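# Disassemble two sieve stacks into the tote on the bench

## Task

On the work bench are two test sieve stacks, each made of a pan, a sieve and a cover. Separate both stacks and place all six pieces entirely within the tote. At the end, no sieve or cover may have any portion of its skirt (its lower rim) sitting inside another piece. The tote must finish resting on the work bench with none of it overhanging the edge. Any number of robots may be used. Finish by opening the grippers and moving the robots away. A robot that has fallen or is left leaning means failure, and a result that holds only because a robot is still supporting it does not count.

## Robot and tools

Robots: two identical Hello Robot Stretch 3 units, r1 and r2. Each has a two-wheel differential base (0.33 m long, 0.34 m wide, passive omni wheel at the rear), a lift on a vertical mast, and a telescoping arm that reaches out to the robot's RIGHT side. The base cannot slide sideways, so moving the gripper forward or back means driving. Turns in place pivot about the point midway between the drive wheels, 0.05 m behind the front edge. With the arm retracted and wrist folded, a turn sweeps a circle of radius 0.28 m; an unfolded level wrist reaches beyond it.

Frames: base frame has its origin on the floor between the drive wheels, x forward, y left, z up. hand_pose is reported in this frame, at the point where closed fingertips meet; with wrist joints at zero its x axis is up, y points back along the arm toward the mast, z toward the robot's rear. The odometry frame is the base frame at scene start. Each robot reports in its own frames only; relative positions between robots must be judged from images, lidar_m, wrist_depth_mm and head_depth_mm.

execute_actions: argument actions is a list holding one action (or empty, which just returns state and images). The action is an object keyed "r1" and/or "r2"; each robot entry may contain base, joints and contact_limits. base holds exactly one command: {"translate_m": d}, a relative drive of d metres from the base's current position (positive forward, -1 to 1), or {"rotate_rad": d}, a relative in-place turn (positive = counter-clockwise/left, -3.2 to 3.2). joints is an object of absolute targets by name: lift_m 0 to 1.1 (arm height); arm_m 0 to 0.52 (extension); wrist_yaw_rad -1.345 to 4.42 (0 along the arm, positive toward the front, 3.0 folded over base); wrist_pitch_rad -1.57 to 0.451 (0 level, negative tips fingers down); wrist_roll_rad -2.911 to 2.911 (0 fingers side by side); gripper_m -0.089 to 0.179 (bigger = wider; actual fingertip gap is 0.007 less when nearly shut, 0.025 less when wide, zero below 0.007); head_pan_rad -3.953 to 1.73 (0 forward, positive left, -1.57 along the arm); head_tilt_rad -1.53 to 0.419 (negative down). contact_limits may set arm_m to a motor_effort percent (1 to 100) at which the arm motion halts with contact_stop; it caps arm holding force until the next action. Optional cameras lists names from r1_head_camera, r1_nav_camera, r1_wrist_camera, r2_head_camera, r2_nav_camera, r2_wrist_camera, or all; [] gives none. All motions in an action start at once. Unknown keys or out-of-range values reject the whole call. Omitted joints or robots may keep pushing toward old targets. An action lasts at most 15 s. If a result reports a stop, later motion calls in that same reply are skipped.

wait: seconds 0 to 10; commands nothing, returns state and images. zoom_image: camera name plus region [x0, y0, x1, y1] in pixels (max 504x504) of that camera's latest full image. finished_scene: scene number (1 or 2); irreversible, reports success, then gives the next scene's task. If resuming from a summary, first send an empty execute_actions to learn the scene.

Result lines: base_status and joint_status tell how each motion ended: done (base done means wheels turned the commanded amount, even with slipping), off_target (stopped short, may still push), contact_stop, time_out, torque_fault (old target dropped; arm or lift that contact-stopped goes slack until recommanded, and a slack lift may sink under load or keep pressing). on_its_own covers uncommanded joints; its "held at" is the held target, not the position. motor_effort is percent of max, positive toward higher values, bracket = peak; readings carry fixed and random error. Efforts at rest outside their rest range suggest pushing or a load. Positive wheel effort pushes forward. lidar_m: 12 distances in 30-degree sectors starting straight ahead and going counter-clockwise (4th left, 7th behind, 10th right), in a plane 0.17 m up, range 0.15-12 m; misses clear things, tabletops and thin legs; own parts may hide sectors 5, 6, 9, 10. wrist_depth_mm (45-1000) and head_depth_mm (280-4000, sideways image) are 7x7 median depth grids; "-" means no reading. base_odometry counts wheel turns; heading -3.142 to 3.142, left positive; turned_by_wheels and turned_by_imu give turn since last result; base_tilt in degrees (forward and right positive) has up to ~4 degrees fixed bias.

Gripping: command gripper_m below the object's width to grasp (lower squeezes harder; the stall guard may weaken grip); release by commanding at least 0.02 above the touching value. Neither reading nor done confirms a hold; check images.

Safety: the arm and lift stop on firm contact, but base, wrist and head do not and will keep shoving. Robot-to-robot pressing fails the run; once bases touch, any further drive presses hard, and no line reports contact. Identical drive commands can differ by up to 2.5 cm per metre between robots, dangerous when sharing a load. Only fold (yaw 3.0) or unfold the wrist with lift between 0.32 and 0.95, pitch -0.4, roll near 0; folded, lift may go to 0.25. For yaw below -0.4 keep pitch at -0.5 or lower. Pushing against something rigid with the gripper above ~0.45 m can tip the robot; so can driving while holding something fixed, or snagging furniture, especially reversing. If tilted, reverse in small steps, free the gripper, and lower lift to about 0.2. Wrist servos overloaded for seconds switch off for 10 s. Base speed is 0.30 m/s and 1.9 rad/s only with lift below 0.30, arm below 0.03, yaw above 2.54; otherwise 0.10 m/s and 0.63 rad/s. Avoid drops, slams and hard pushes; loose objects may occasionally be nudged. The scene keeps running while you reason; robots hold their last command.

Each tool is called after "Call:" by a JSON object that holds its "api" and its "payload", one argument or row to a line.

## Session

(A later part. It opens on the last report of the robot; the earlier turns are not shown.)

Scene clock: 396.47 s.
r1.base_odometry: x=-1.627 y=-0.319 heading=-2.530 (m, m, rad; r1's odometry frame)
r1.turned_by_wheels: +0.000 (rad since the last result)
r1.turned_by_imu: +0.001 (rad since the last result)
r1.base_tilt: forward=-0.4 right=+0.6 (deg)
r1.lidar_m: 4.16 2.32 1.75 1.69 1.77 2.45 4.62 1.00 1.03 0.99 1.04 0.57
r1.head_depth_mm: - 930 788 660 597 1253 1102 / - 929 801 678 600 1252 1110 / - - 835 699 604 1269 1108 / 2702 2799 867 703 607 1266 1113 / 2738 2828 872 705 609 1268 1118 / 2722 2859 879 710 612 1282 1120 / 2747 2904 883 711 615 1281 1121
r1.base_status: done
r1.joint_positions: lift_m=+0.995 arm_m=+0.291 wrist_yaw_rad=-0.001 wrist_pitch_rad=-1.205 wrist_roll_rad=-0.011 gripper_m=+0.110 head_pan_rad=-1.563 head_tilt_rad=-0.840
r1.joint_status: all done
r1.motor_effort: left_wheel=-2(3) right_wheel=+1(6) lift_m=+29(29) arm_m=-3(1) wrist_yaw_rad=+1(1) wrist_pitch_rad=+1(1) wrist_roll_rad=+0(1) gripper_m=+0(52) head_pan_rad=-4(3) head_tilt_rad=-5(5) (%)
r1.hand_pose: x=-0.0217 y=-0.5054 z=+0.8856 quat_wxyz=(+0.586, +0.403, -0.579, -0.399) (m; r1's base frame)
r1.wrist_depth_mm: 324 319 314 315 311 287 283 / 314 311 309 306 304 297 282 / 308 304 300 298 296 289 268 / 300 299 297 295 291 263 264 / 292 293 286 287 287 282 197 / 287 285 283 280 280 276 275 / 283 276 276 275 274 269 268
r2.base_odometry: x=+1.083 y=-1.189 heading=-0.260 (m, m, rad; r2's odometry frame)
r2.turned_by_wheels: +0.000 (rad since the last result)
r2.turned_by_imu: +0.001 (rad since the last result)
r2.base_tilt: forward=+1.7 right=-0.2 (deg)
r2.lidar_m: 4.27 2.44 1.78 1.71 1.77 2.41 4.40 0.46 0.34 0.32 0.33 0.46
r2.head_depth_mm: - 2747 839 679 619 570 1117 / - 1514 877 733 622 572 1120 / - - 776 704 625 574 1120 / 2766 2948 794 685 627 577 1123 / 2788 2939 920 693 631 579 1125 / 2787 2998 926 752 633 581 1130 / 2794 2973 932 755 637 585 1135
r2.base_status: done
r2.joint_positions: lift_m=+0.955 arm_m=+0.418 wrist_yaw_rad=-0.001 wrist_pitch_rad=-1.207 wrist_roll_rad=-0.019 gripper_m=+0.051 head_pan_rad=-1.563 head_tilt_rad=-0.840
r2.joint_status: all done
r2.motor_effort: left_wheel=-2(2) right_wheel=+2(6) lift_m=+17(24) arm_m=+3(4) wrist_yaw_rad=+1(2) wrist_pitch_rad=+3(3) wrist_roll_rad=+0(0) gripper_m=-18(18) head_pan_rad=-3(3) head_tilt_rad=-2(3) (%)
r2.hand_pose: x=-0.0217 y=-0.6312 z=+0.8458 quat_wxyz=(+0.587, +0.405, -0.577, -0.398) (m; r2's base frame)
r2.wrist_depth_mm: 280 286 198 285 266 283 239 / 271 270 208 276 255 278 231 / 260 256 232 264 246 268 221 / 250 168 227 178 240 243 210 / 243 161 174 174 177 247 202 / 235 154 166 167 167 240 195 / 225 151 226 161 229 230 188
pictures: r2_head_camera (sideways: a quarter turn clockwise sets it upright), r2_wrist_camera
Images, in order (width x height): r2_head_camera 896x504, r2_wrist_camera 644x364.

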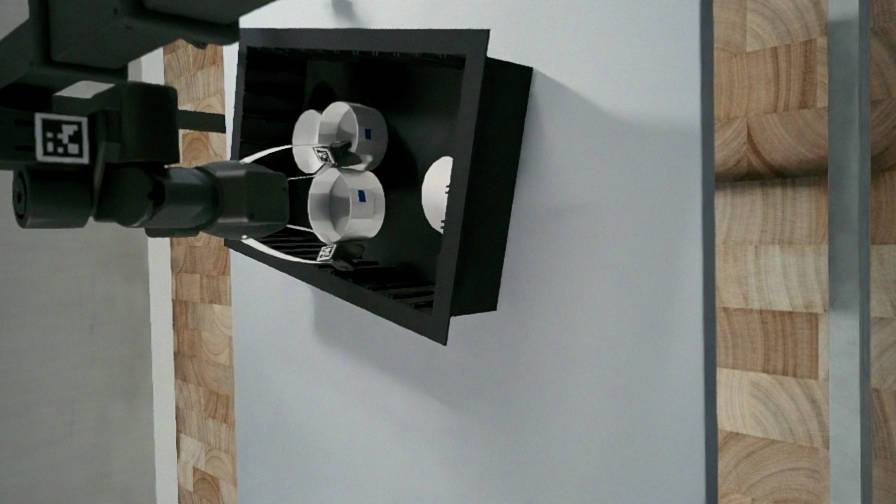

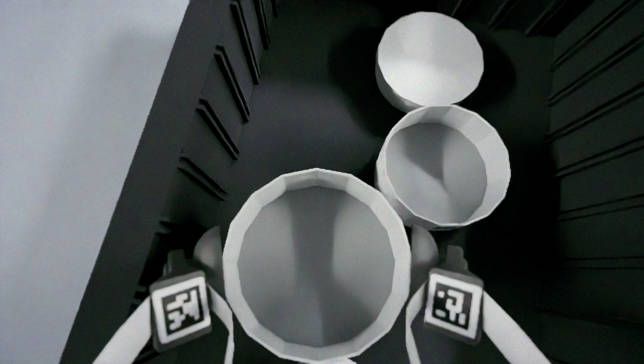

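Call:
{"api": "execute_actions", "payload": {
  "actions": [
    {"r1":{"base":{"translate_m":0.269},"joints":{"lift_m":0.93}},"r2":{"base":{"translate_m":-0.009},"joints":{"lift_m":0.897}}}
  ],
  "cameras": ["r2_wrist_camera","r1_wrist_camera"]
}}

Call:
{"api": "execute_actions", "payload": {
  "actions": [
    {"r1":{"joints":{"lift_m":0.893}},"r2":{"joints":{"gripper_m":0.098}}}
  ],
  "cameras": ["r2_wrist_camera","r1_wrist_camera"]
}}

Scene clock: 409.80 s.
r1.base_odometry: x=-1.847 y=-0.473 heading=-2.530 (m, m, rad; r1's odometry frame)
r1.turned_by_wheels: +0.000 (rad since the last result)
r1.turned_by_imu: +0.002 (rad since the last result)
r1.base_tilt: forward=-0.6 right=+0.5 (deg)
r1.lidar_m: 3.86 2.36 1.73 1.69 1.76 2.45 1.28 1.25 1.03 1.00 0.39 4.02
r1.head_depth_mm: 2656 - 815 692 597 1247 1103 / 2588 - 830 697 601 1250 1101 / 2652 - 818 683 605 1259 1103 / 2719 2805 867 693 606 1255 1108 / 2723 2883 879 708 608 1243 1118 / 2730 2850 911 713 610 1202 1123 / 2706 2864 2215 1776 630 1278 1121
r1.base_status: done
r1.joint_positions: lift_m=+0.930 arm_m=+0.291 wrist_yaw_rad=-0.001 wrist_pitch_rad=-1.205 wrist_roll_rad=-0.011 gripper_m=+0.110 head_pan_rad=-1.563 head_tilt_rad=-0.840
r1.joint_status: all done
r1.motor_effort: left_wheel=-2(3) right_wheel=+1(4) lift_m=+22(27) arm_m=-2(3) wrist_yaw_rad=+1(0) wrist_pitch_rad=+1(1) wrist_roll_rad=+0(0) gripper_m=+1(0) head_pan_rad=-3(3) head_tilt_rad=-6(4) (%)
r1.hand_pose: x=-0.0217 y=-0.5054 z=+0.8210 quat_wxyz=(+0.586, +0.403, -0.579, -0.399) (m; r1's base frame)
r1.wrist_depth_mm: 249 248 246 244 243 238 237 / 245 242 239 238 236 235 233 / 238 238 236 232 232 228 226 / 233 230 230 224 226 224 224 / 227 227 225 221 220 218 218 / 223 222 219 217 214 214 212 / 218 216 216 213 212 210 208
r2.base_odometry: x=+1.074 y=-1.186 heading=-0.260 (m, m, rad; r2's odometry frame)
r2.turned_by_wheels: +0.000 (rad since the last result)
r2.turned_by_imu: +0.002 (rad since the last result)
r2.base_tilt: forward=+1.6 right=-0.3 (deg)
r2.lidar_m: 4.28 2.45 1.78 1.71 1.77 2.41 4.41 0.46 0.34 0.32 0.33 0.46
r2.head_depth_mm: 2785 - - 679 620 568 1114 / 2725 - 876 733 623 572 1118 / 2760 - 816 706 625 574 1118 / 2792 2931 838 676 627 576 1121 / 2780 2965 919 692 631 579 1132 / 2792 2994 927 751 635 581 1130 / 2776 2968 930 756 638 583 1136
r2.base_status: done
r2.joint_positions: lift_m=+0.897 arm_m=+0.418 wrist_yaw_rad=-0.001 wrist_pitch_rad=-1.206 wrist_roll_rad=-0.019 gripper_m=+0.051 head_pan_rad=-1.563 head_tilt_rad=-0.840
r2.joint_status: all done
r2.motor_effort: left_wheel=-2(6) right_wheel=+2(4) lift_m=+15(17) arm_m=+3(3) wrist_yaw_rad=+1(2) wrist_pitch_rad=+3(3) wrist_roll_rad=+0(0) gripper_m=-18(18) head_pan_rad=-3(3) head_tilt_rad=-4(3) (%)
r2.hand_pose: x=-0.0217 y=-0.6315 z=+0.7880 quat_wxyz=(+0.588, +0.405, -0.577, -0.398) (m; r2's base frame)
r2.wrist_depth_mm: 121 128 214 220 200 203 224 / 115 137 208 212 194 187 213 / 112 141 202 204 188 186 202 / 114 153 195 177 180 181 198 / 119 160 172 172 173 192 191 / 124 160 164 166 166 186 184 / 131 163 174 161 177 180 178
pictures: r1_wrist_camera, r2_wrist_camera
Images, in order (width x height): r1_wrist_camera 644x364, r2_wrist_camera 644x364.

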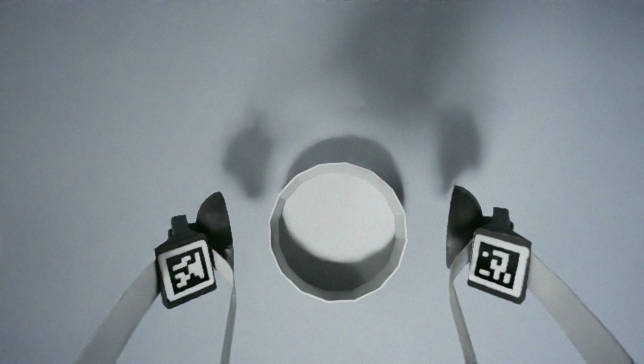

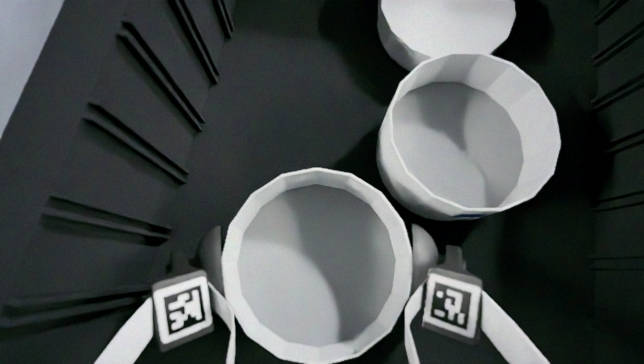

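Scene clock: 410.93 s.
r1.base_odometry: x=-1.847 y=-0.473 heading=-2.530 (m, m, rad; r1's odometry frame)
r1.turned_by_wheels: +0.000 (rad since the last result)
r1.turned_by_imu: +0.000 (rad since the last result)
r1.base_tilt: forward=-0.5 right=+0.5 (deg)
r1.lidar_m: 3.87 2.37 1.74 1.69 1.76 2.44 1.27 1.25 1.03 1.00 0.39 4.03
r1.head_depth_mm: 2713 2759 - 667 598 1258 1098 / 2762 - 802 693 600 1258 1104 / 2724 - - 679 603 1261 1103 / 2705 2887 872 687 606 1264 1121 / 2727 2863 876 709 610 1250 1117 / 2698 2829 907 714 611 1207 1117 / 2721 2864 2206 1775 629 1289 1122
r1.base_status: not commanded
r1.joint_positions: lift_m=+0.893 arm_m=+0.291 wrist_yaw_rad=-0.001 wrist_pitch_rad=-1.205 wrist_roll_rad=-0.011 gripper_m=+0.110 head_pan_rad=-1.563 head_tilt_rad=-0.840
r1.joint_status: all done
r1.motor_effort: left_wheel=-2(2) right_wheel=+1(1) lift_m=+22(20) arm_m=-2(2) wrist_yaw_rad=+0(1) wrist_pitch_rad=+1(2) wrist_roll_rad=+0(0) gripper_m=+0(0) head_pan_rad=-2(3) head_tilt_rad=-4(6) (%)
r1.hand_pose: x=-0.0217 y=-0.5054 z=+0.7840 quat_wxyz=(+0.586, +0.403, -0.579, -0.399) (m; r1's base frame)
r1.wrist_depth_mm: 208 206 206 203 202 201 196 / 204 203 201 197 196 197 193 / 199 197 196 194 192 191 190 / 194 193 192 188 188 186 186 / 190 191 185 183 183 183 181 / 186 185 183 181 179 179 177 / 182 181 179 178 176 176 174
r2.base_odometry: x=+1.074 y=-1.186 heading=-0.260 (m, m, rad; r2's odometry frame)
r2.turned_by_wheels: +0.000 (rad since the last result)
r2.turned_by_imu: +0.000 (rad since the last result)
r2.base_tilt: forward=+1.6 right=-0.2 (deg)
r2.lidar_m: 4.25 2.45 1.78 1.71 1.77 2.41 4.40 0.46 0.34 0.32 0.34 0.46
r2.head_depth_mm: 2785 - - 679 620 569 1108 / 2712 - 877 732 621 572 1118 / 2741 - 822 707 625 574 1121 / 2770 2903 843 677 628 577 1120 / 2814 2958 917 692 631 578 1126 / 2806 2974 924 754 634 581 1131 / 2797 3016 934 756 635 584 1139
r2.base_status: not commanded
r2.joint_positions: lift_m=+0.897 arm_m=+0.418 wrist_yaw_rad=-0.001 wrist_pitch_rad=-1.205 wrist_roll_rad=-0.019 gripper_m=+0.098 head_pan_rad=-1.563 head_tilt_rad=-0.840
r2.joint_status: all done
r2.motor_effort: left_wheel=-2(2) right_wheel=+2(2) lift_m=+17(16) arm_m=+3(3) wrist_yaw_rad=+1(1) wrist_pitch_rad=+2(2) wrist_roll_rad=-1(0) gripper_m=+0(91) head_pan_rad=-3(3) head_tilt_rad=-3(3) (%)
r2.hand_pose: x=-0.0217 y=-0.6319 z=+0.7880 quat_wxyz=(+0.588, +0.404, -0.577, -0.398) (m; r2's base frame)
r2.wrist_depth_mm: 121 128 214 221 200 202 224 / 115 137 209 213 194 186 214 / 111 142 203 204 188 187 203 / 114 153 195 176 179 181 198 / 119 161 172 172 173 192 192 / 123 151 164 166 167 186 184 / 130 172 174 160 177 178 178
pictures: r1_wrist_camera, r2_wrist_camera
Images, in order (width x height): r1_wrist_camera 644x364, r2_wrist_camera 644x364.

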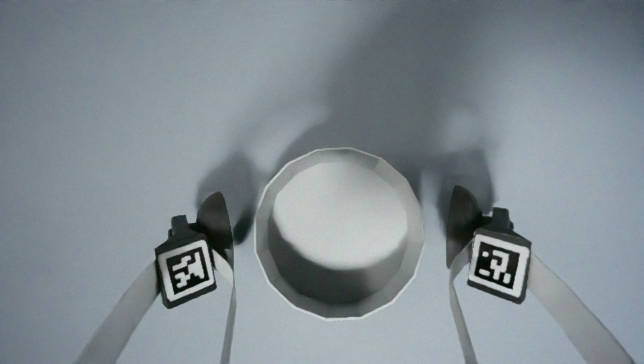

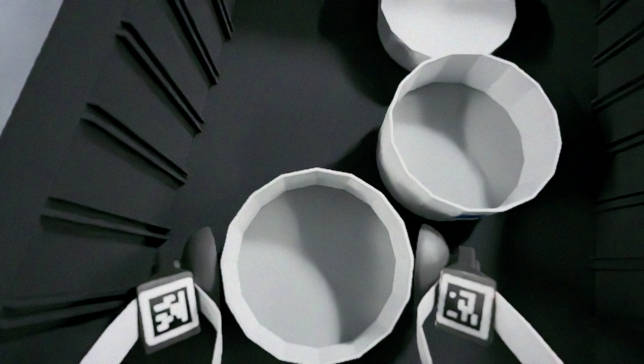

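Call:
{"api": "execute_actions", "payload": {
  "actions": [
    {"r1":{"joints":{"lift_m":0.881}},"r2":{"joints":{"lift_m":0.995}}}
  ],
  "cameras": ["r2_wrist_camera","r1_wrist_camera"]
}}

Call:
{"api": "execute_actions", "payload": {
  "actions": [
    {"r1":{"joints":{"gripper_m":0.05}},"r2":{"base":{"translate_m":0.1},"joints":{"arm_m":0.255,"gripper_m":0.11}}}
  ],
  "cameras": ["r1_wrist_camera"]
}}

Scene clock: 422.17 s.
r1.base_odometry: x=-1.847 y=-0.473 heading=-2.530 (m, m, rad; r1's odometry frame)
r1.turned_by_wheels: +0.000 (rad since the last result)
r1.turned_by_imu: +0.001 (rad since the last result)
r1.base_tilt: forward=-0.4 right=+0.5 (deg)
r1.lidar_m: 3.89 2.35 1.73 1.69 1.77 2.45 1.27 1.25 1.03 1.00 0.39 4.00
r1.head_depth_mm: 2718 2714 - 666 598 1249 1099 / 2711 - 800 697 601 1257 1103 / 2715 2927 - 678 602 1264 1108 / 2745 2957 872 688 608 1271 1108 / 2717 2807 872 708 609 1246 1118 / 2728 2883 913 710 611 1204 1122 / 2688 2861 2187 1777 631 1276 1124
r1.base_status: not commanded
r1.joint_positions: lift_m=+0.887 arm_m=+0.291 wrist_yaw_rad=-0.001 wrist_pitch_rad=-1.203 wrist_roll_rad=-0.011 gripper_m=+0.110 head_pan_rad=-1.563 head_tilt_rad=-0.840
r1.joint_status: lift_m contact_stop (moved -0.007 of -0.012)
r1.on_its_own: lift_m is slack since a contact_stop, until your next command for it (your +0.881 is given up)
r1.motor_effort: left_wheel=-2(3) right_wheel=+2(3) lift_m=+26(27) arm_m=+0(2) wrist_yaw_rad=+1(1) wrist_pitch_rad=+1(1) wrist_roll_rad=-1(0) gripper_m=-1(3) head_pan_rad=-3(3) head_tilt_rad=-5(5) (%)
r1.hand_pose: x=-0.0217 y=-0.5058 z=+0.7775 quat_wxyz=(+0.586, +0.402, -0.580, -0.398) (m; r1's base frame)
r1.wrist_depth_mm: 202 200 200 198 195 193 192 / 198 198 195 193 192 190 189 / 193 192 191 188 187 185 183 / 189 188 185 182 181 180 180 / 185 185 180 179 176 177 177 / 181 179 177 173 174 171 173 / 177 174 174 172 171 170 168
r2.base_odometry: x=+1.074 y=-1.186 heading=-0.260 (m, m, rad; r2's odometry frame)
r2.turned_by_wheels: +0.000 (rad since the last result)
r2.turned_by_imu: +0.001 (rad since the last result)
r2.base_tilt: forward=+1.5 right=-0.2 (deg)
r2.lidar_m: 4.28 2.45 1.78 1.71 1.78 2.41 4.41 0.46 0.34 0.32 0.33 0.46
r2.head_depth_mm: 2865 2740 842 695 619 569 1110 / - 2874 874 732 623 572 1120 / - 1079 875 704 626 574 1121 / 2812 2925 849 681 627 576 1123 / 2807 2964 920 690 632 578 1127 / 2776 2999 922 752 634 580 1133 / 2783 3014 930 756 636 584 1135
r2.base_status: not commanded
r2.joint_positions: lift_m=+0.995 arm_m=+0.418 wrist_yaw_rad=-0.001 wrist_pitch_rad=-1.205 wrist_roll_rad=-0.019 gripper_m=+0.098 head_pan_rad=-1.563 head_tilt_rad=-0.840
r2.joint_status: all done
r2.motor_effort: left_wheel=-2(3) right_wheel=+2(2) lift_m=+25(25) arm_m=+3(3) wrist_yaw_rad=+1(2) wrist_pitch_rad=+2(2) wrist_roll_rad=+0(0) gripper_m=+0(0) head_pan_rad=-3(3) head_tilt_rad=-3(3) (%)
r2.hand_pose: x=-0.0217 y=-0.6319 z=+0.8856 quat_wxyz=(+0.588, +0.404, -0.577, -0.398) (m; r2's base frame)
r2.wrist_depth_mm: 328 328 255 328 304 286 256 / 313 316 241 321 298 319 243 / 302 305 263 307 289 307 232 / 291 291 289 293 279 291 223 / 281 212 281 266 273 281 211 / 271 194 272 258 276 249 205 / 265 207 264 266 267 249 194
pictures: r1_wrist_camera, r2_wrist_camera
Images, in order (width x height): r1_wrist_camera 644x364, r2_wrist_camera 644x364.

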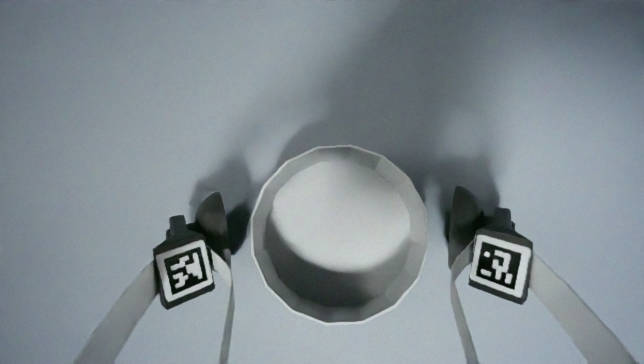

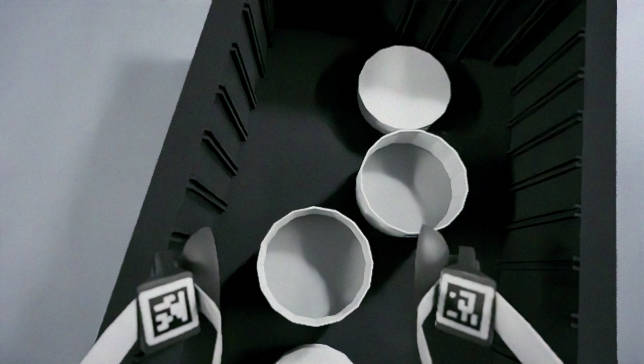

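not run: a stop came earlier in this reply.

Call:
{"api": "execute_actions", "payload": {
  "actions": [
    {"r1":{"joints":{"gripper_m":0.045}},"r2":{"base":{"translate_m":0.1},"joints":{"arm_m":0.255,"gripper_m":0.11}}}
  ],
  "cameras": ["r1_wrist_camera"]
}}

Call:
{"api": "execute_actions", "payload": {
  "actions": [
    {"r1":{"joints":{"lift_m":1.0,"arm_m":0.33}},"r2":{"base":{"translate_m":0.412}}}
  ],
  "cameras": ["r1_wrist_camera","r1_head_camera","r2_wrist_camera"]
}}

Scene clock: 431.77 s.
r1.base_odometry: x=-1.847 y=-0.473 heading=-2.530 (m, m, rad; r1's odometry frame)
r1.turned_by_wheels: +0.000 (rad since the last result)
r1.turned_by_imu: +0.001 (rad since the last result)
r1.base_tilt: forward=-0.4 right=+0.6 (deg)
r1.lidar_m: 3.89 2.35 1.73 1.69 1.76 2.45 1.27 1.25 1.03 1.00 0.40 4.04
r1.head_depth_mm: 2736 2882 - 674 597 1258 1105 / 2716 - 804 697 600 1252 1104 / 2705 - - 682 601 1262 1107 / 2687 2941 871 688 606 1266 1113 / 2760 2828 873 706 609 1254 1117 / 2729 2881 903 710 612 1212 1116 / 2722 2907 2209 1789 630 1278 1127
r1.base_status: not commanded
r1.joint_positions: lift_m=+0.888 arm_m=+0.291 wrist_yaw_rad=+0.000 wrist_pitch_rad=-1.195 wrist_roll_rad=-0.011 gripper_m=+0.046 head_pan_rad=-1.563 head_tilt_rad=-0.840
r1.joint_status: all done
r1.on_its_own: lift_m is slack since a contact_stop, until your next command for it (your +0.881 is given up)
r1.motor_effort: left_wheel=-2(2) right_wheel=+1(2) lift_m=+26(26) arm_m=+0(0) wrist_yaw_rad=+1(1) wrist_pitch_rad=-2(2) wrist_roll_rad=+0(0) gripper_m=-21(100) head_pan_rad=-3(4) head_tilt_rad=-6(4) (%)
r1.hand_pose: x=-0.0216 y=-0.5077 z=+0.7792 quat_wxyz=(+0.588, +0.400, -0.581, -0.396) (m; r1's base frame)
r1.wrist_depth_mm: 205 203 202 200 198 196 196 / 199 199 197 195 192 192 190 / 194 193 191 190 190 188 185 / 190 188 188 179 182 183 181 / 186 185 176 178 176 178 178 / 182 180 178 174 173 173 173 / 177 176 175 173 171 170 170
r2.base_odometry: x=+1.171 y=-1.212 heading=-0.260 (m, m, rad; r2's odometry frame)
r2.turned_by_wheels: +0.000 (rad since the last result)
r2.turned_by_imu: +0.001 (rad since the last result)
r2.base_tilt: forward=+1.7 right=-0.3 (deg)
r2.lidar_m: 4.16 2.44 1.78 1.71 1.77 2.42 4.48 0.46 0.34 0.32 0.33 0.46
r2.head_depth_mm: - 971 879 728 619 571 1114 / - - 870 656 621 572 1117 / - - - 679 625 575 1120 / 2814 2990 901 707 627 576 1124 / 2768 2942 920 747 630 578 1131 / 2785 2997 930 752 634 581 1130 / 2772 2998 932 754 636 583 1136
r2.base_status: done
r2.joint_positions: lift_m=+0.995 arm_m=+0.255 wrist_yaw_rad=+0.000 wrist_pitch_rad=-1.205 wrist_roll_rad=-0.019 gripper_m=+0.110 head_pan_rad=-1.563 head_tilt_rad=-0.840
r2.joint_status: all done
r2.motor_effort: left_wheel=-2(3) right_wheel=+1(7) lift_m=+23(24) arm_m=-3(3) wrist_yaw_rad=+0(2) wrist_pitch_rad=+2(2) wrist_roll_rad=+0(0) gripper_m=+0(59) head_pan_rad=-3(3) head_tilt_rad=-4(3) (%)
r2.hand_pose: x=-0.0216 y=-0.4695 z=+0.8856 quat_wxyz=(+0.588, +0.404, -0.577, -0.397) (m; r2's base frame)
r2.wrist_depth_mm: 327 329 333 330 331 311 312 / 315 319 319 317 303 323 307 / 302 304 307 297 307 314 297 / 291 294 294 293 280 300 283 / 282 282 283 201 271 289 273 / 273 272 278 275 278 199 200 / 263 262 266 268 270 269 274
pictures: r1_wrist_camera
Images, in order (width x height): r1_wrist_camera 644x364.

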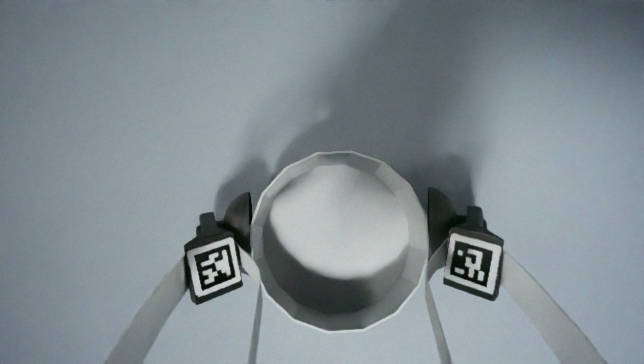

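Scene clock: 436.83 s.
r1.base_odometry: x=-1.847 y=-0.473 heading=-2.530 (m, m, rad; r1's odometry frame)
r1.turned_by_wheels: +0.000 (rad since the last result)
r1.turned_by_imu: +0.001 (rad since the last result)
r1.base_tilt: forward=-0.5 right=+0.5 (deg)
r1.lidar_m: 3.89 2.36 1.74 1.69 1.76 2.45 1.28 1.25 1.03 1.00 0.39 4.03
r1.head_depth_mm: 2828 1059 852 692 599 1244 1096 / - 2765 856 695 601 1260 1105 / - 1919 807 699 602 1258 1106 / 2734 2840 812 704 606 1267 1108 / 2731 2890 871 707 607 1248 1120 / 2731 2882 908 710 613 1202 1122 / 2719 2922 2215 1781 629 1277 1121
r1.base_status: not commanded
r1.joint_positions: lift_m=+1.000 arm_m=+0.330 wrist_yaw_rad=+0.000 wrist_pitch_rad=-1.203 wrist_roll_rad=-0.011 gripper_m=+0.046 head_pan_rad=-1.563 head_tilt_rad=-0.840
r1.joint_status: all done
r1.motor_effort: left_wheel=-2(2) right_wheel=+1(1) lift_m=+31(32) arm_m=+3(7) wrist_yaw_rad=+0(0) wrist_pitch_rad=+1(2) wrist_roll_rad=+0(0) gripper_m=-21(22) head_pan_rad=-3(3) head_tilt_rad=-5(5) (%)
r1.hand_pose: x=-0.0216 y=-0.5442 z=+0.8907 quat_wxyz=(+0.586, +0.403, -0.579, -0.398) (m; r1's base frame)
r1.wrist_depth_mm: - 329 325 319 315 312 311 / - 313 313 312 312 304 300 / - 310 308 305 301 300 296 / 308 303 301 181 295 295 291 / 302 293 176 176 176 288 284 / 295 292 287 174 174 280 280 / 289 284 282 277 277 274 273
r2.base_odometry: x=+1.569 y=-1.318 heading=-0.260 (m, m, rad; r2's odometry frame)
r2.turned_by_wheels: +0.000 (rad since the last result)
r2.turned_by_imu: +0.000 (rad since the last result)
r2.base_tilt: forward=+1.7 right=-0.2 (deg)
r2.lidar_m: 3.77 2.46 1.79 1.71 1.78 2.41 1.29 0.46 0.33 0.32 0.33 3.95
r2.head_depth_mm: - 1046 898 732 619 569 1112 / - - 899 719 623 571 1114 / - - - 741 626 573 1118 / 2787 2961 900 726 627 577 1121 / 2793 2918 919 747 632 578 1000 / 2790 2987 2297 816 634 581 1188 / 2786 2998 2292 1869 1566 1323 1193
r2.base_status: done
r2.joint_positions: lift_m=+0.995 arm_m=+0.255 wrist_yaw_rad=+0.000 wrist_pitch_rad=-1.205 wrist_roll_rad=-0.019 gripper_m=+0.110 head_pan_rad=-1.563 head_tilt_rad=-0.840
r2.joint_status: not commanded
r2.motor_effort: left_wheel=-1(3) right_wheel=+2(5) lift_m=+24(23) arm_m=-3(3) wrist_yaw_rad=+1(0) wrist_pitch_rad=+2(2) wrist_roll_rad=+0(0) gripper_m=+0(0) head_pan_rad=-3(3) head_tilt_rad=-3(3) (%)
r2.hand_pose: x=-0.0216 y=-0.4695 z=+0.8856 quat_wxyz=(+0.588, +0.404, -0.577, -0.397) (m; r2's base frame)
r2.wrist_depth_mm: - 331 333 335 337 344 343 / - 315 321 324 323 330 332 / - 304 307 309 310 315 319 / - 293 296 298 302 304 307 / - 283 287 285 291 295 295 / 932 275 275 277 281 284 284 / 267 262 267 268 270 271 275
pictures: r1_head_camera (sideways: a quarter turn clockwise sets it upright), r1_wrist_camera, r2_wrist_camera
Images, in order (width x height): r1_head_camera 896x504, r1_wrist_camera 644x364, r2_wrist_camera 644x364.

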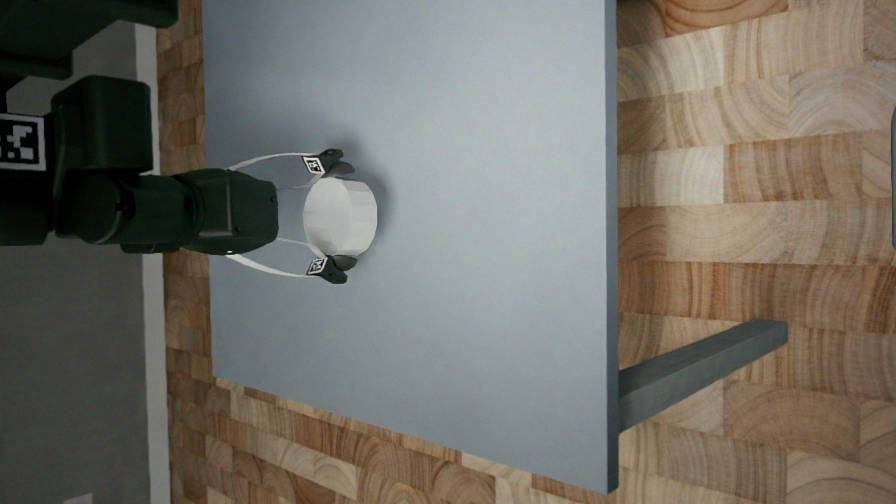

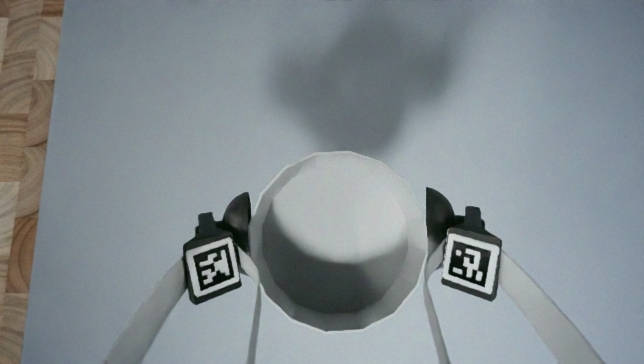

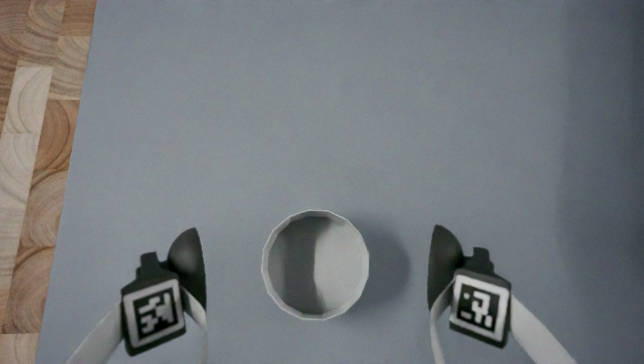

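Call:
{"api": "execute_actions", "payload": {
  "actions": [
    {"r1":{"base":{"translate_m":-0.2},"joints":{"arm_m":0.356}},"r2":{"joints":{"lift_m":0.89}}}
  ],
  "cameras": ["r2_wrist_camera"]
}}

Call:
{"api": "execute_actions", "payload": {
  "actions": [
    {"r1":{"base":{"translate_m":-0.1}},"r2":{"joints":{"gripper_m":0.045}}}
  ],
  "cameras": ["r2_wrist_camera"]
}}

Call:
{"api": "execute_actions", "payload": {
  "actions": [
    {"r1":{"base":{"translate_m":-0.165}},"r2":{"joints":{"lift_m":1.0,"arm_m":0.33}}}
  ],
  "cameras": ["r2_wrist_camera","r1_wrist_camera","r1_head_camera"]
}}

Scene clock: 448.47 s.
r1.base_odometry: x=-1.684 y=-0.359 heading=-2.530 (m, m, rad; r1's odometry frame)
r1.turned_by_wheels: +0.000 (rad since the last result)
r1.turned_by_imu: +0.001 (rad since the last result)
r1.base_tilt: forward=-0.5 right=+0.5 (deg)
r1.lidar_m: 4.07 2.36 1.75 1.69 1.76 2.45 4.70 1.06 1.03 1.00 0.54 0.52
r1.head_depth_mm: 2792 2727 846 673 598 1256 1099 / 2634 2757 829 694 600 1252 1101 / - 2778 812 699 604 1262 1109 / 2721 2827 812 704 606 1271 1117 / 2697 2837 874 706 610 1271 1116 / 2717 2858 877 712 612 1276 1121 / 2731 2931 889 716 615 1101 1123
r1.base_status: done
r1.joint_positions: lift_m=+1.000 arm_m=+0.356 wrist_yaw_rad=+0.000 wrist_pitch_rad=-1.204 wrist_roll_rad=-0.011 gripper_m=+0.046 head_pan_rad=-1.563 head_tilt_rad=-0.840
r1.joint_status: all done
r1.motor_effort: left_wheel=-1(6) right_wheel=+1(4) lift_m=+30(30) arm_m=+3(3) wrist_yaw_rad=+0(0) wrist_pitch_rad=+1(1) wrist_roll_rad=+0(0) gripper_m=-21(21) head_pan_rad=-3(4) head_tilt_rad=-5(5) (%)
r1.hand_pose: x=-0.0216 y=-0.5702 z=+0.8907 quat_wxyz=(+0.586, +0.403, -0.579, -0.399) (m; r1's base frame)
r1.wrist_depth_mm: 328 325 317 319 317 316 265 / 321 318 318 310 309 306 250 / 311 310 309 305 305 298 251 / 308 303 300 179 297 291 240 / 299 298 177 177 176 267 258 / 294 290 288 173 174 280 195 / 285 282 283 278 280 275 271
r2.base_odometry: x=+1.569 y=-1.318 heading=-0.260 (m, m, rad; r2's odometry frame)
r2.turned_by_wheels: +0.000 (rad since the last result)
r2.turned_by_imu: +0.002 (rad since the last result)
r2.base_tilt: forward=+1.7 right=-0.2 (deg)
r2.lidar_m: 3.77 2.45 1.78 1.71 1.78 2.41 1.30 0.46 0.33 0.32 0.33 3.92
r2.head_depth_mm: 2800 2945 - 732 619 569 1110 / 2827 2992 - 735 622 572 1120 / 2788 2994 - - 626 574 1121 / 2774 2944 916 754 627 577 1124 / 2759 2935 919 747 631 578 997 / 2779 2979 2302 818 633 581 1190 / 2779 2998 2301 1854 1567 1332 1190
r2.base_status: not commanded
r2.joint_positions: lift_m=+0.890 arm_m=+0.255 wrist_yaw_rad=+0.000 wrist_pitch_rad=-1.205 wrist_roll_rad=-0.019 gripper_m=+0.110 head_pan_rad=-1.563 head_tilt_rad=-0.840
r2.joint_status: all done
r2.motor_effort: left_wheel=-2(1) right_wheel=+2(1) lift_m=+18(23) arm_m=-3(3) wrist_yaw_rad=+0(0) wrist_pitch_rad=+2(2) wrist_roll_rad=+0(0) gripper_m=+0(0) head_pan_rad=-3(3) head_tilt_rad=-3(3) (%)
r2.hand_pose: x=-0.0216 y=-0.4695 z=+0.7810 quat_wxyz=(+0.588, +0.404, -0.577, -0.397) (m; r2's base frame)
r2.wrist_depth_mm: 212 212 215 216 219 220 222 / 202 203 206 208 210 212 213 / 195 196 198 200 202 205 206 / 188 190 191 189 194 196 197 / 182 183 183 183 185 188 191 / 176 176 176 177 178 183 183 / 170 168 171 172 174 174 177
pictures: r2_wrist_camera
Images, in order (width x height): r2_wrist_camera 644x364.

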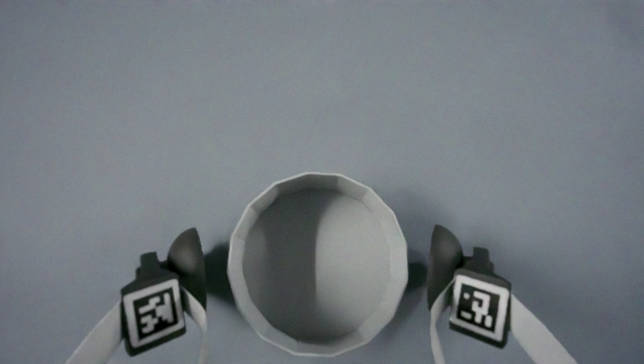

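Scene clock: 450.43 s.
r1.base_odometry: x=-1.602 y=-0.301 heading=-2.530 (m, m, rad; r1's odometry frame)
r1.turned_by_wheels: +0.000 (rad since the last result)
r1.turned_by_imu: +0.000 (rad since the last result)
r1.base_tilt: forward=-0.6 right=+0.6 (deg)
r1.lidar_m: 4.18 2.34 1.75 1.69 1.77 2.46 4.59 0.97 1.03 0.99 1.04 0.59
r1.head_depth_mm: 2801 2691 805 658 596 1247 1098 / 2606 2795 825 672 600 1258 1107 / - 2778 738 687 603 1260 1108 / 2727 2856 816 704 607 1266 1115 / 2720 2861 872 708 608 1272 1119 / 2764 2861 878 713 611 1284 1122 / 2719 2917 886 717 615 1286 1121
r1.base_status: done
r1.joint_positions: lift_m=+1.000 arm_m=+0.356 wrist_yaw_rad=+0.000 wrist_pitch_rad=-1.204 wrist_roll_rad=-0.011 gripper_m=+0.046 head_pan_rad=-1.563 head_tilt_rad=-0.840
r1.joint_status: not commanded
r1.motor_effort: left_wheel=-1(7) right_wheel=+0(4) lift_m=+30(31) arm_m=+3(3) wrist_yaw_rad=+0(0) wrist_pitch_rad=+1(1) wrist_roll_rad=+0(1) gripper_m=-22(21) head_pan_rad=-3(3) head_tilt_rad=-5(6) (%)
r1.hand_pose: x=-0.0216 y=-0.5702 z=+0.8907 quat_wxyz=(+0.586, +0.403, -0.579, -0.399) (m; r1's base frame)
r1.wrist_depth_mm: 328 327 323 318 319 311 290 / 319 317 316 312 306 302 275 / 313 310 307 304 298 280 280 / 305 304 299 179 209 288 288 / 299 298 176 176 177 262 281 / 294 290 283 174 174 229 278 / 284 284 283 279 278 195 191
r2.base_odometry: x=+1.569 y=-1.318 heading=-0.260 (m, m, rad; r2's odometry frame)
r2.turned_by_wheels: +0.000 (rad since the last result)
r2.turned_by_imu: +0.001 (rad since the last result)
r2.base_tilt: forward=+1.7 right=-0.2 (deg)
r2.lidar_m: 3.77 2.45 1.78 1.71 1.78 2.41 1.30 0.46 0.33 0.32 0.33 3.93
r2.head_depth_mm: 2801 2989 - 731 619 569 1117 / 2804 3006 - 734 622 571 1114 / 2772 2986 - - 624 574 1121 / 2778 2931 915 744 629 576 1123 / 2781 2956 919 748 631 578 998 / 2795 2992 2281 816 633 581 1189 / 2775 2993 2289 1863 1570 1331 1192
r2.base_status: not commanded
r2.joint_positions: lift_m=+0.890 arm_m=+0.255 wrist_yaw_rad=+0.000 wrist_pitch_rad=-1.205 wrist_roll_rad=-0.019 gripper_m=+0.046 head_pan_rad=-1.563 head_tilt_rad=-0.840
r2.joint_status: all done
r2.motor_effort: left_wheel=-2(2) right_wheel=+2(2) lift_m=+17(17) arm_m=-4(4) wrist_yaw_rad=+0(0) wrist_pitch_rad=+2(2) wrist_roll_rad=+0(0) gripper_m=-20(100) head_pan_rad=-3(3) head_tilt_rad=-3(3) (%)
r2.hand_pose: x=-0.0216 y=-0.4695 z=+0.7810 quat_wxyz=(+0.588, +0.404, -0.577, -0.397) (m; r2's base frame)
r2.wrist_depth_mm: 210 213 214 215 218 221 223 / 203 205 206 209 210 211 214 / 195 196 198 200 202 204 205 / 188 190 191 189 193 196 198 / 183 182 182 183 187 188 190 / 174 176 175 177 175 184 184 / 170 170 170 172 174 176 177
pictures: r2_wrist_camera
Images, in order (width x height): r2_wrist_camera 644x364.

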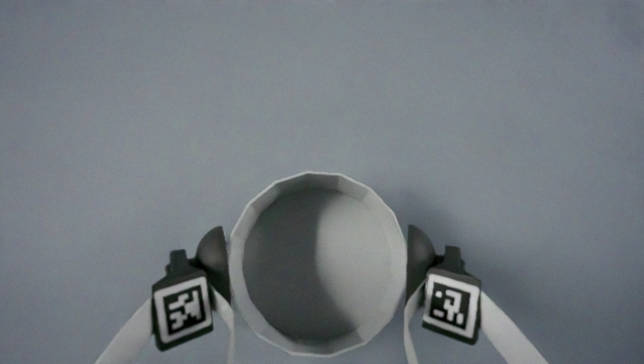

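Scene clock: 453.03 s.
r1.base_odometry: x=-1.466 y=-0.207 heading=-2.531 (m, m, rad; r1's odometry frame)
r1.turned_by_wheels: +0.000 (rad since the last result)
r1.turned_by_imu: +0.001 (rad since the last result)
r1.base_tilt: forward=-0.4 right=+0.5 (deg)
r1.lidar_m: 4.33 2.34 1.75 1.70 1.77 2.45 4.42 0.81 1.02 0.99 1.04 0.73
r1.head_depth_mm: 2773 1492 848 694 598 1246 1103 / 2633 2784 800 661 600 1254 1104 / - 2789 800 666 603 1263 1108 / 2713 2843 788 668 606 1265 1111 / 2707 2845 822 688 608 1270 1114 / 2716 2861 882 712 613 1281 1117 / 2714 2907 887 715 614 1289 1120
r1.base_status: done
r1.joint_positions: lift_m=+1.000 arm_m=+0.356 wrist_yaw_rad=+0.000 wrist_pitch_rad=-1.204 wrist_roll_rad=-0.011 gripper_m=+0.046 head_pan_rad=-1.563 head_tilt_rad=-0.840
r1.joint_status: not commanded
r1.motor_effort: left_wheel=-2(7) right_wheel=+1(2) lift_m=+30(30) arm_m=+2(2) wrist_yaw_rad=+1(0) wrist_pitch_rad=+1(1) wrist_roll_rad=+0(0) gripper_m=-21(22) head_pan_rad=-3(3) head_tilt_rad=-5(4) (%)
r1.hand_pose: x=-0.0216 y=-0.5702 z=+0.8907 quat_wxyz=(+0.586, +0.403, -0.579, -0.399) (m; r1's base frame)
r1.wrist_depth_mm: 328 325 246 316 294 293 223 / 319 316 262 289 287 300 225 / 309 307 288 287 299 293 216 / 306 226 294 181 292 274 210 / 298 214 177 176 176 231 281 / 291 203 200 173 174 230 279 / 286 283 198 194 214 220 275
r2.base_odometry: x=+1.569 y=-1.318 heading=-0.260 (m, m, rad; r2's odometry frame)
r2.turned_by_wheels: +0.000 (rad since the last result)
r2.turned_by_imu: +0.001 (rad since the last result)
r2.base_tilt: forward=+1.7 right=-0.2 (deg)
r2.lidar_m: 3.77 2.44 1.78 1.72 1.77 2.41 1.30 0.46 0.33 0.32 0.33 3.93
r2.head_depth_mm: 2831 2851 896 732 620 569 1110 / - 2773 901 735 622 572 1115 / - - 673 723 626 573 1118 / 2775 2929 912 743 628 577 1127 / 2756 2963 920 748 630 578 1002 / 2782 2990 2271 816 634 580 1186 / 2813 2980 2317 1872 1572 1330 1195
r2.base_status: not commanded
r2.joint_positions: lift_m=+1.000 arm_m=+0.330 wrist_yaw_rad=+0.000 wrist_pitch_rad=-1.206 wrist_roll_rad=-0.019 gripper_m=+0.046 head_pan_rad=-1.563 head_tilt_rad=-0.840
r2.joint_status: all done
r2.motor_effort: left_wheel=-1(2) right_wheel=+2(1) lift_m=+24(26) arm_m=+3(4) wrist_yaw_rad=+1(0) wrist_pitch_rad=+3(3) wrist_roll_rad=+0(0) gripper_m=-20(20) head_pan_rad=-3(3) head_tilt_rad=-3(3) (%)
r2.hand_pose: x=-0.0216 y=-0.5435 z=+0.8905 quat_wxyz=(+0.588, +0.405, -0.577, -0.398) (m; r2's base frame)
r2.wrist_depth_mm: - 333 338 338 343 349 350 / - 323 323 327 330 332 332 / - 310 314 315 319 320 322 / - 298 298 188 305 307 310 / - 287 184 183 294 297 300 / 949 279 175 177 175 289 290 / 271 268 270 171 272 276 279
pictures: r1_head_camera (sideways: a quarter turn clockwise sets it upright), r1_wrist_camera, r2_wrist_camera
Images, in order (width x height): r1_head_camera 896x504, r1_wrist_camera 644x364, r2_wrist_camera 644x364.

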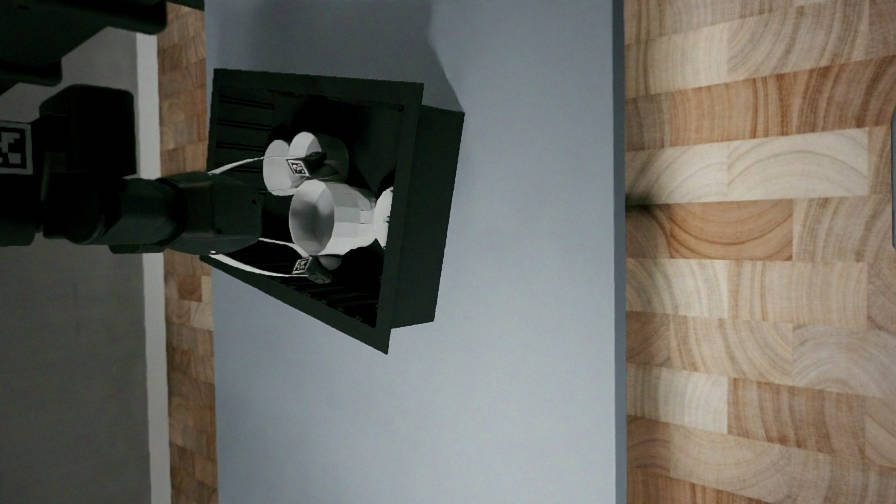

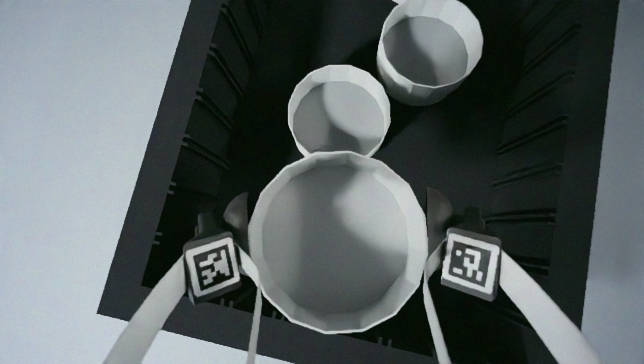

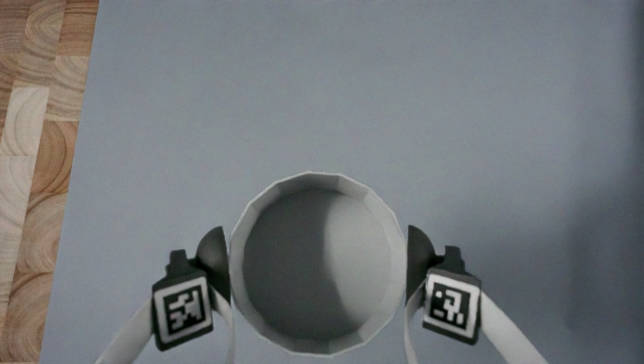

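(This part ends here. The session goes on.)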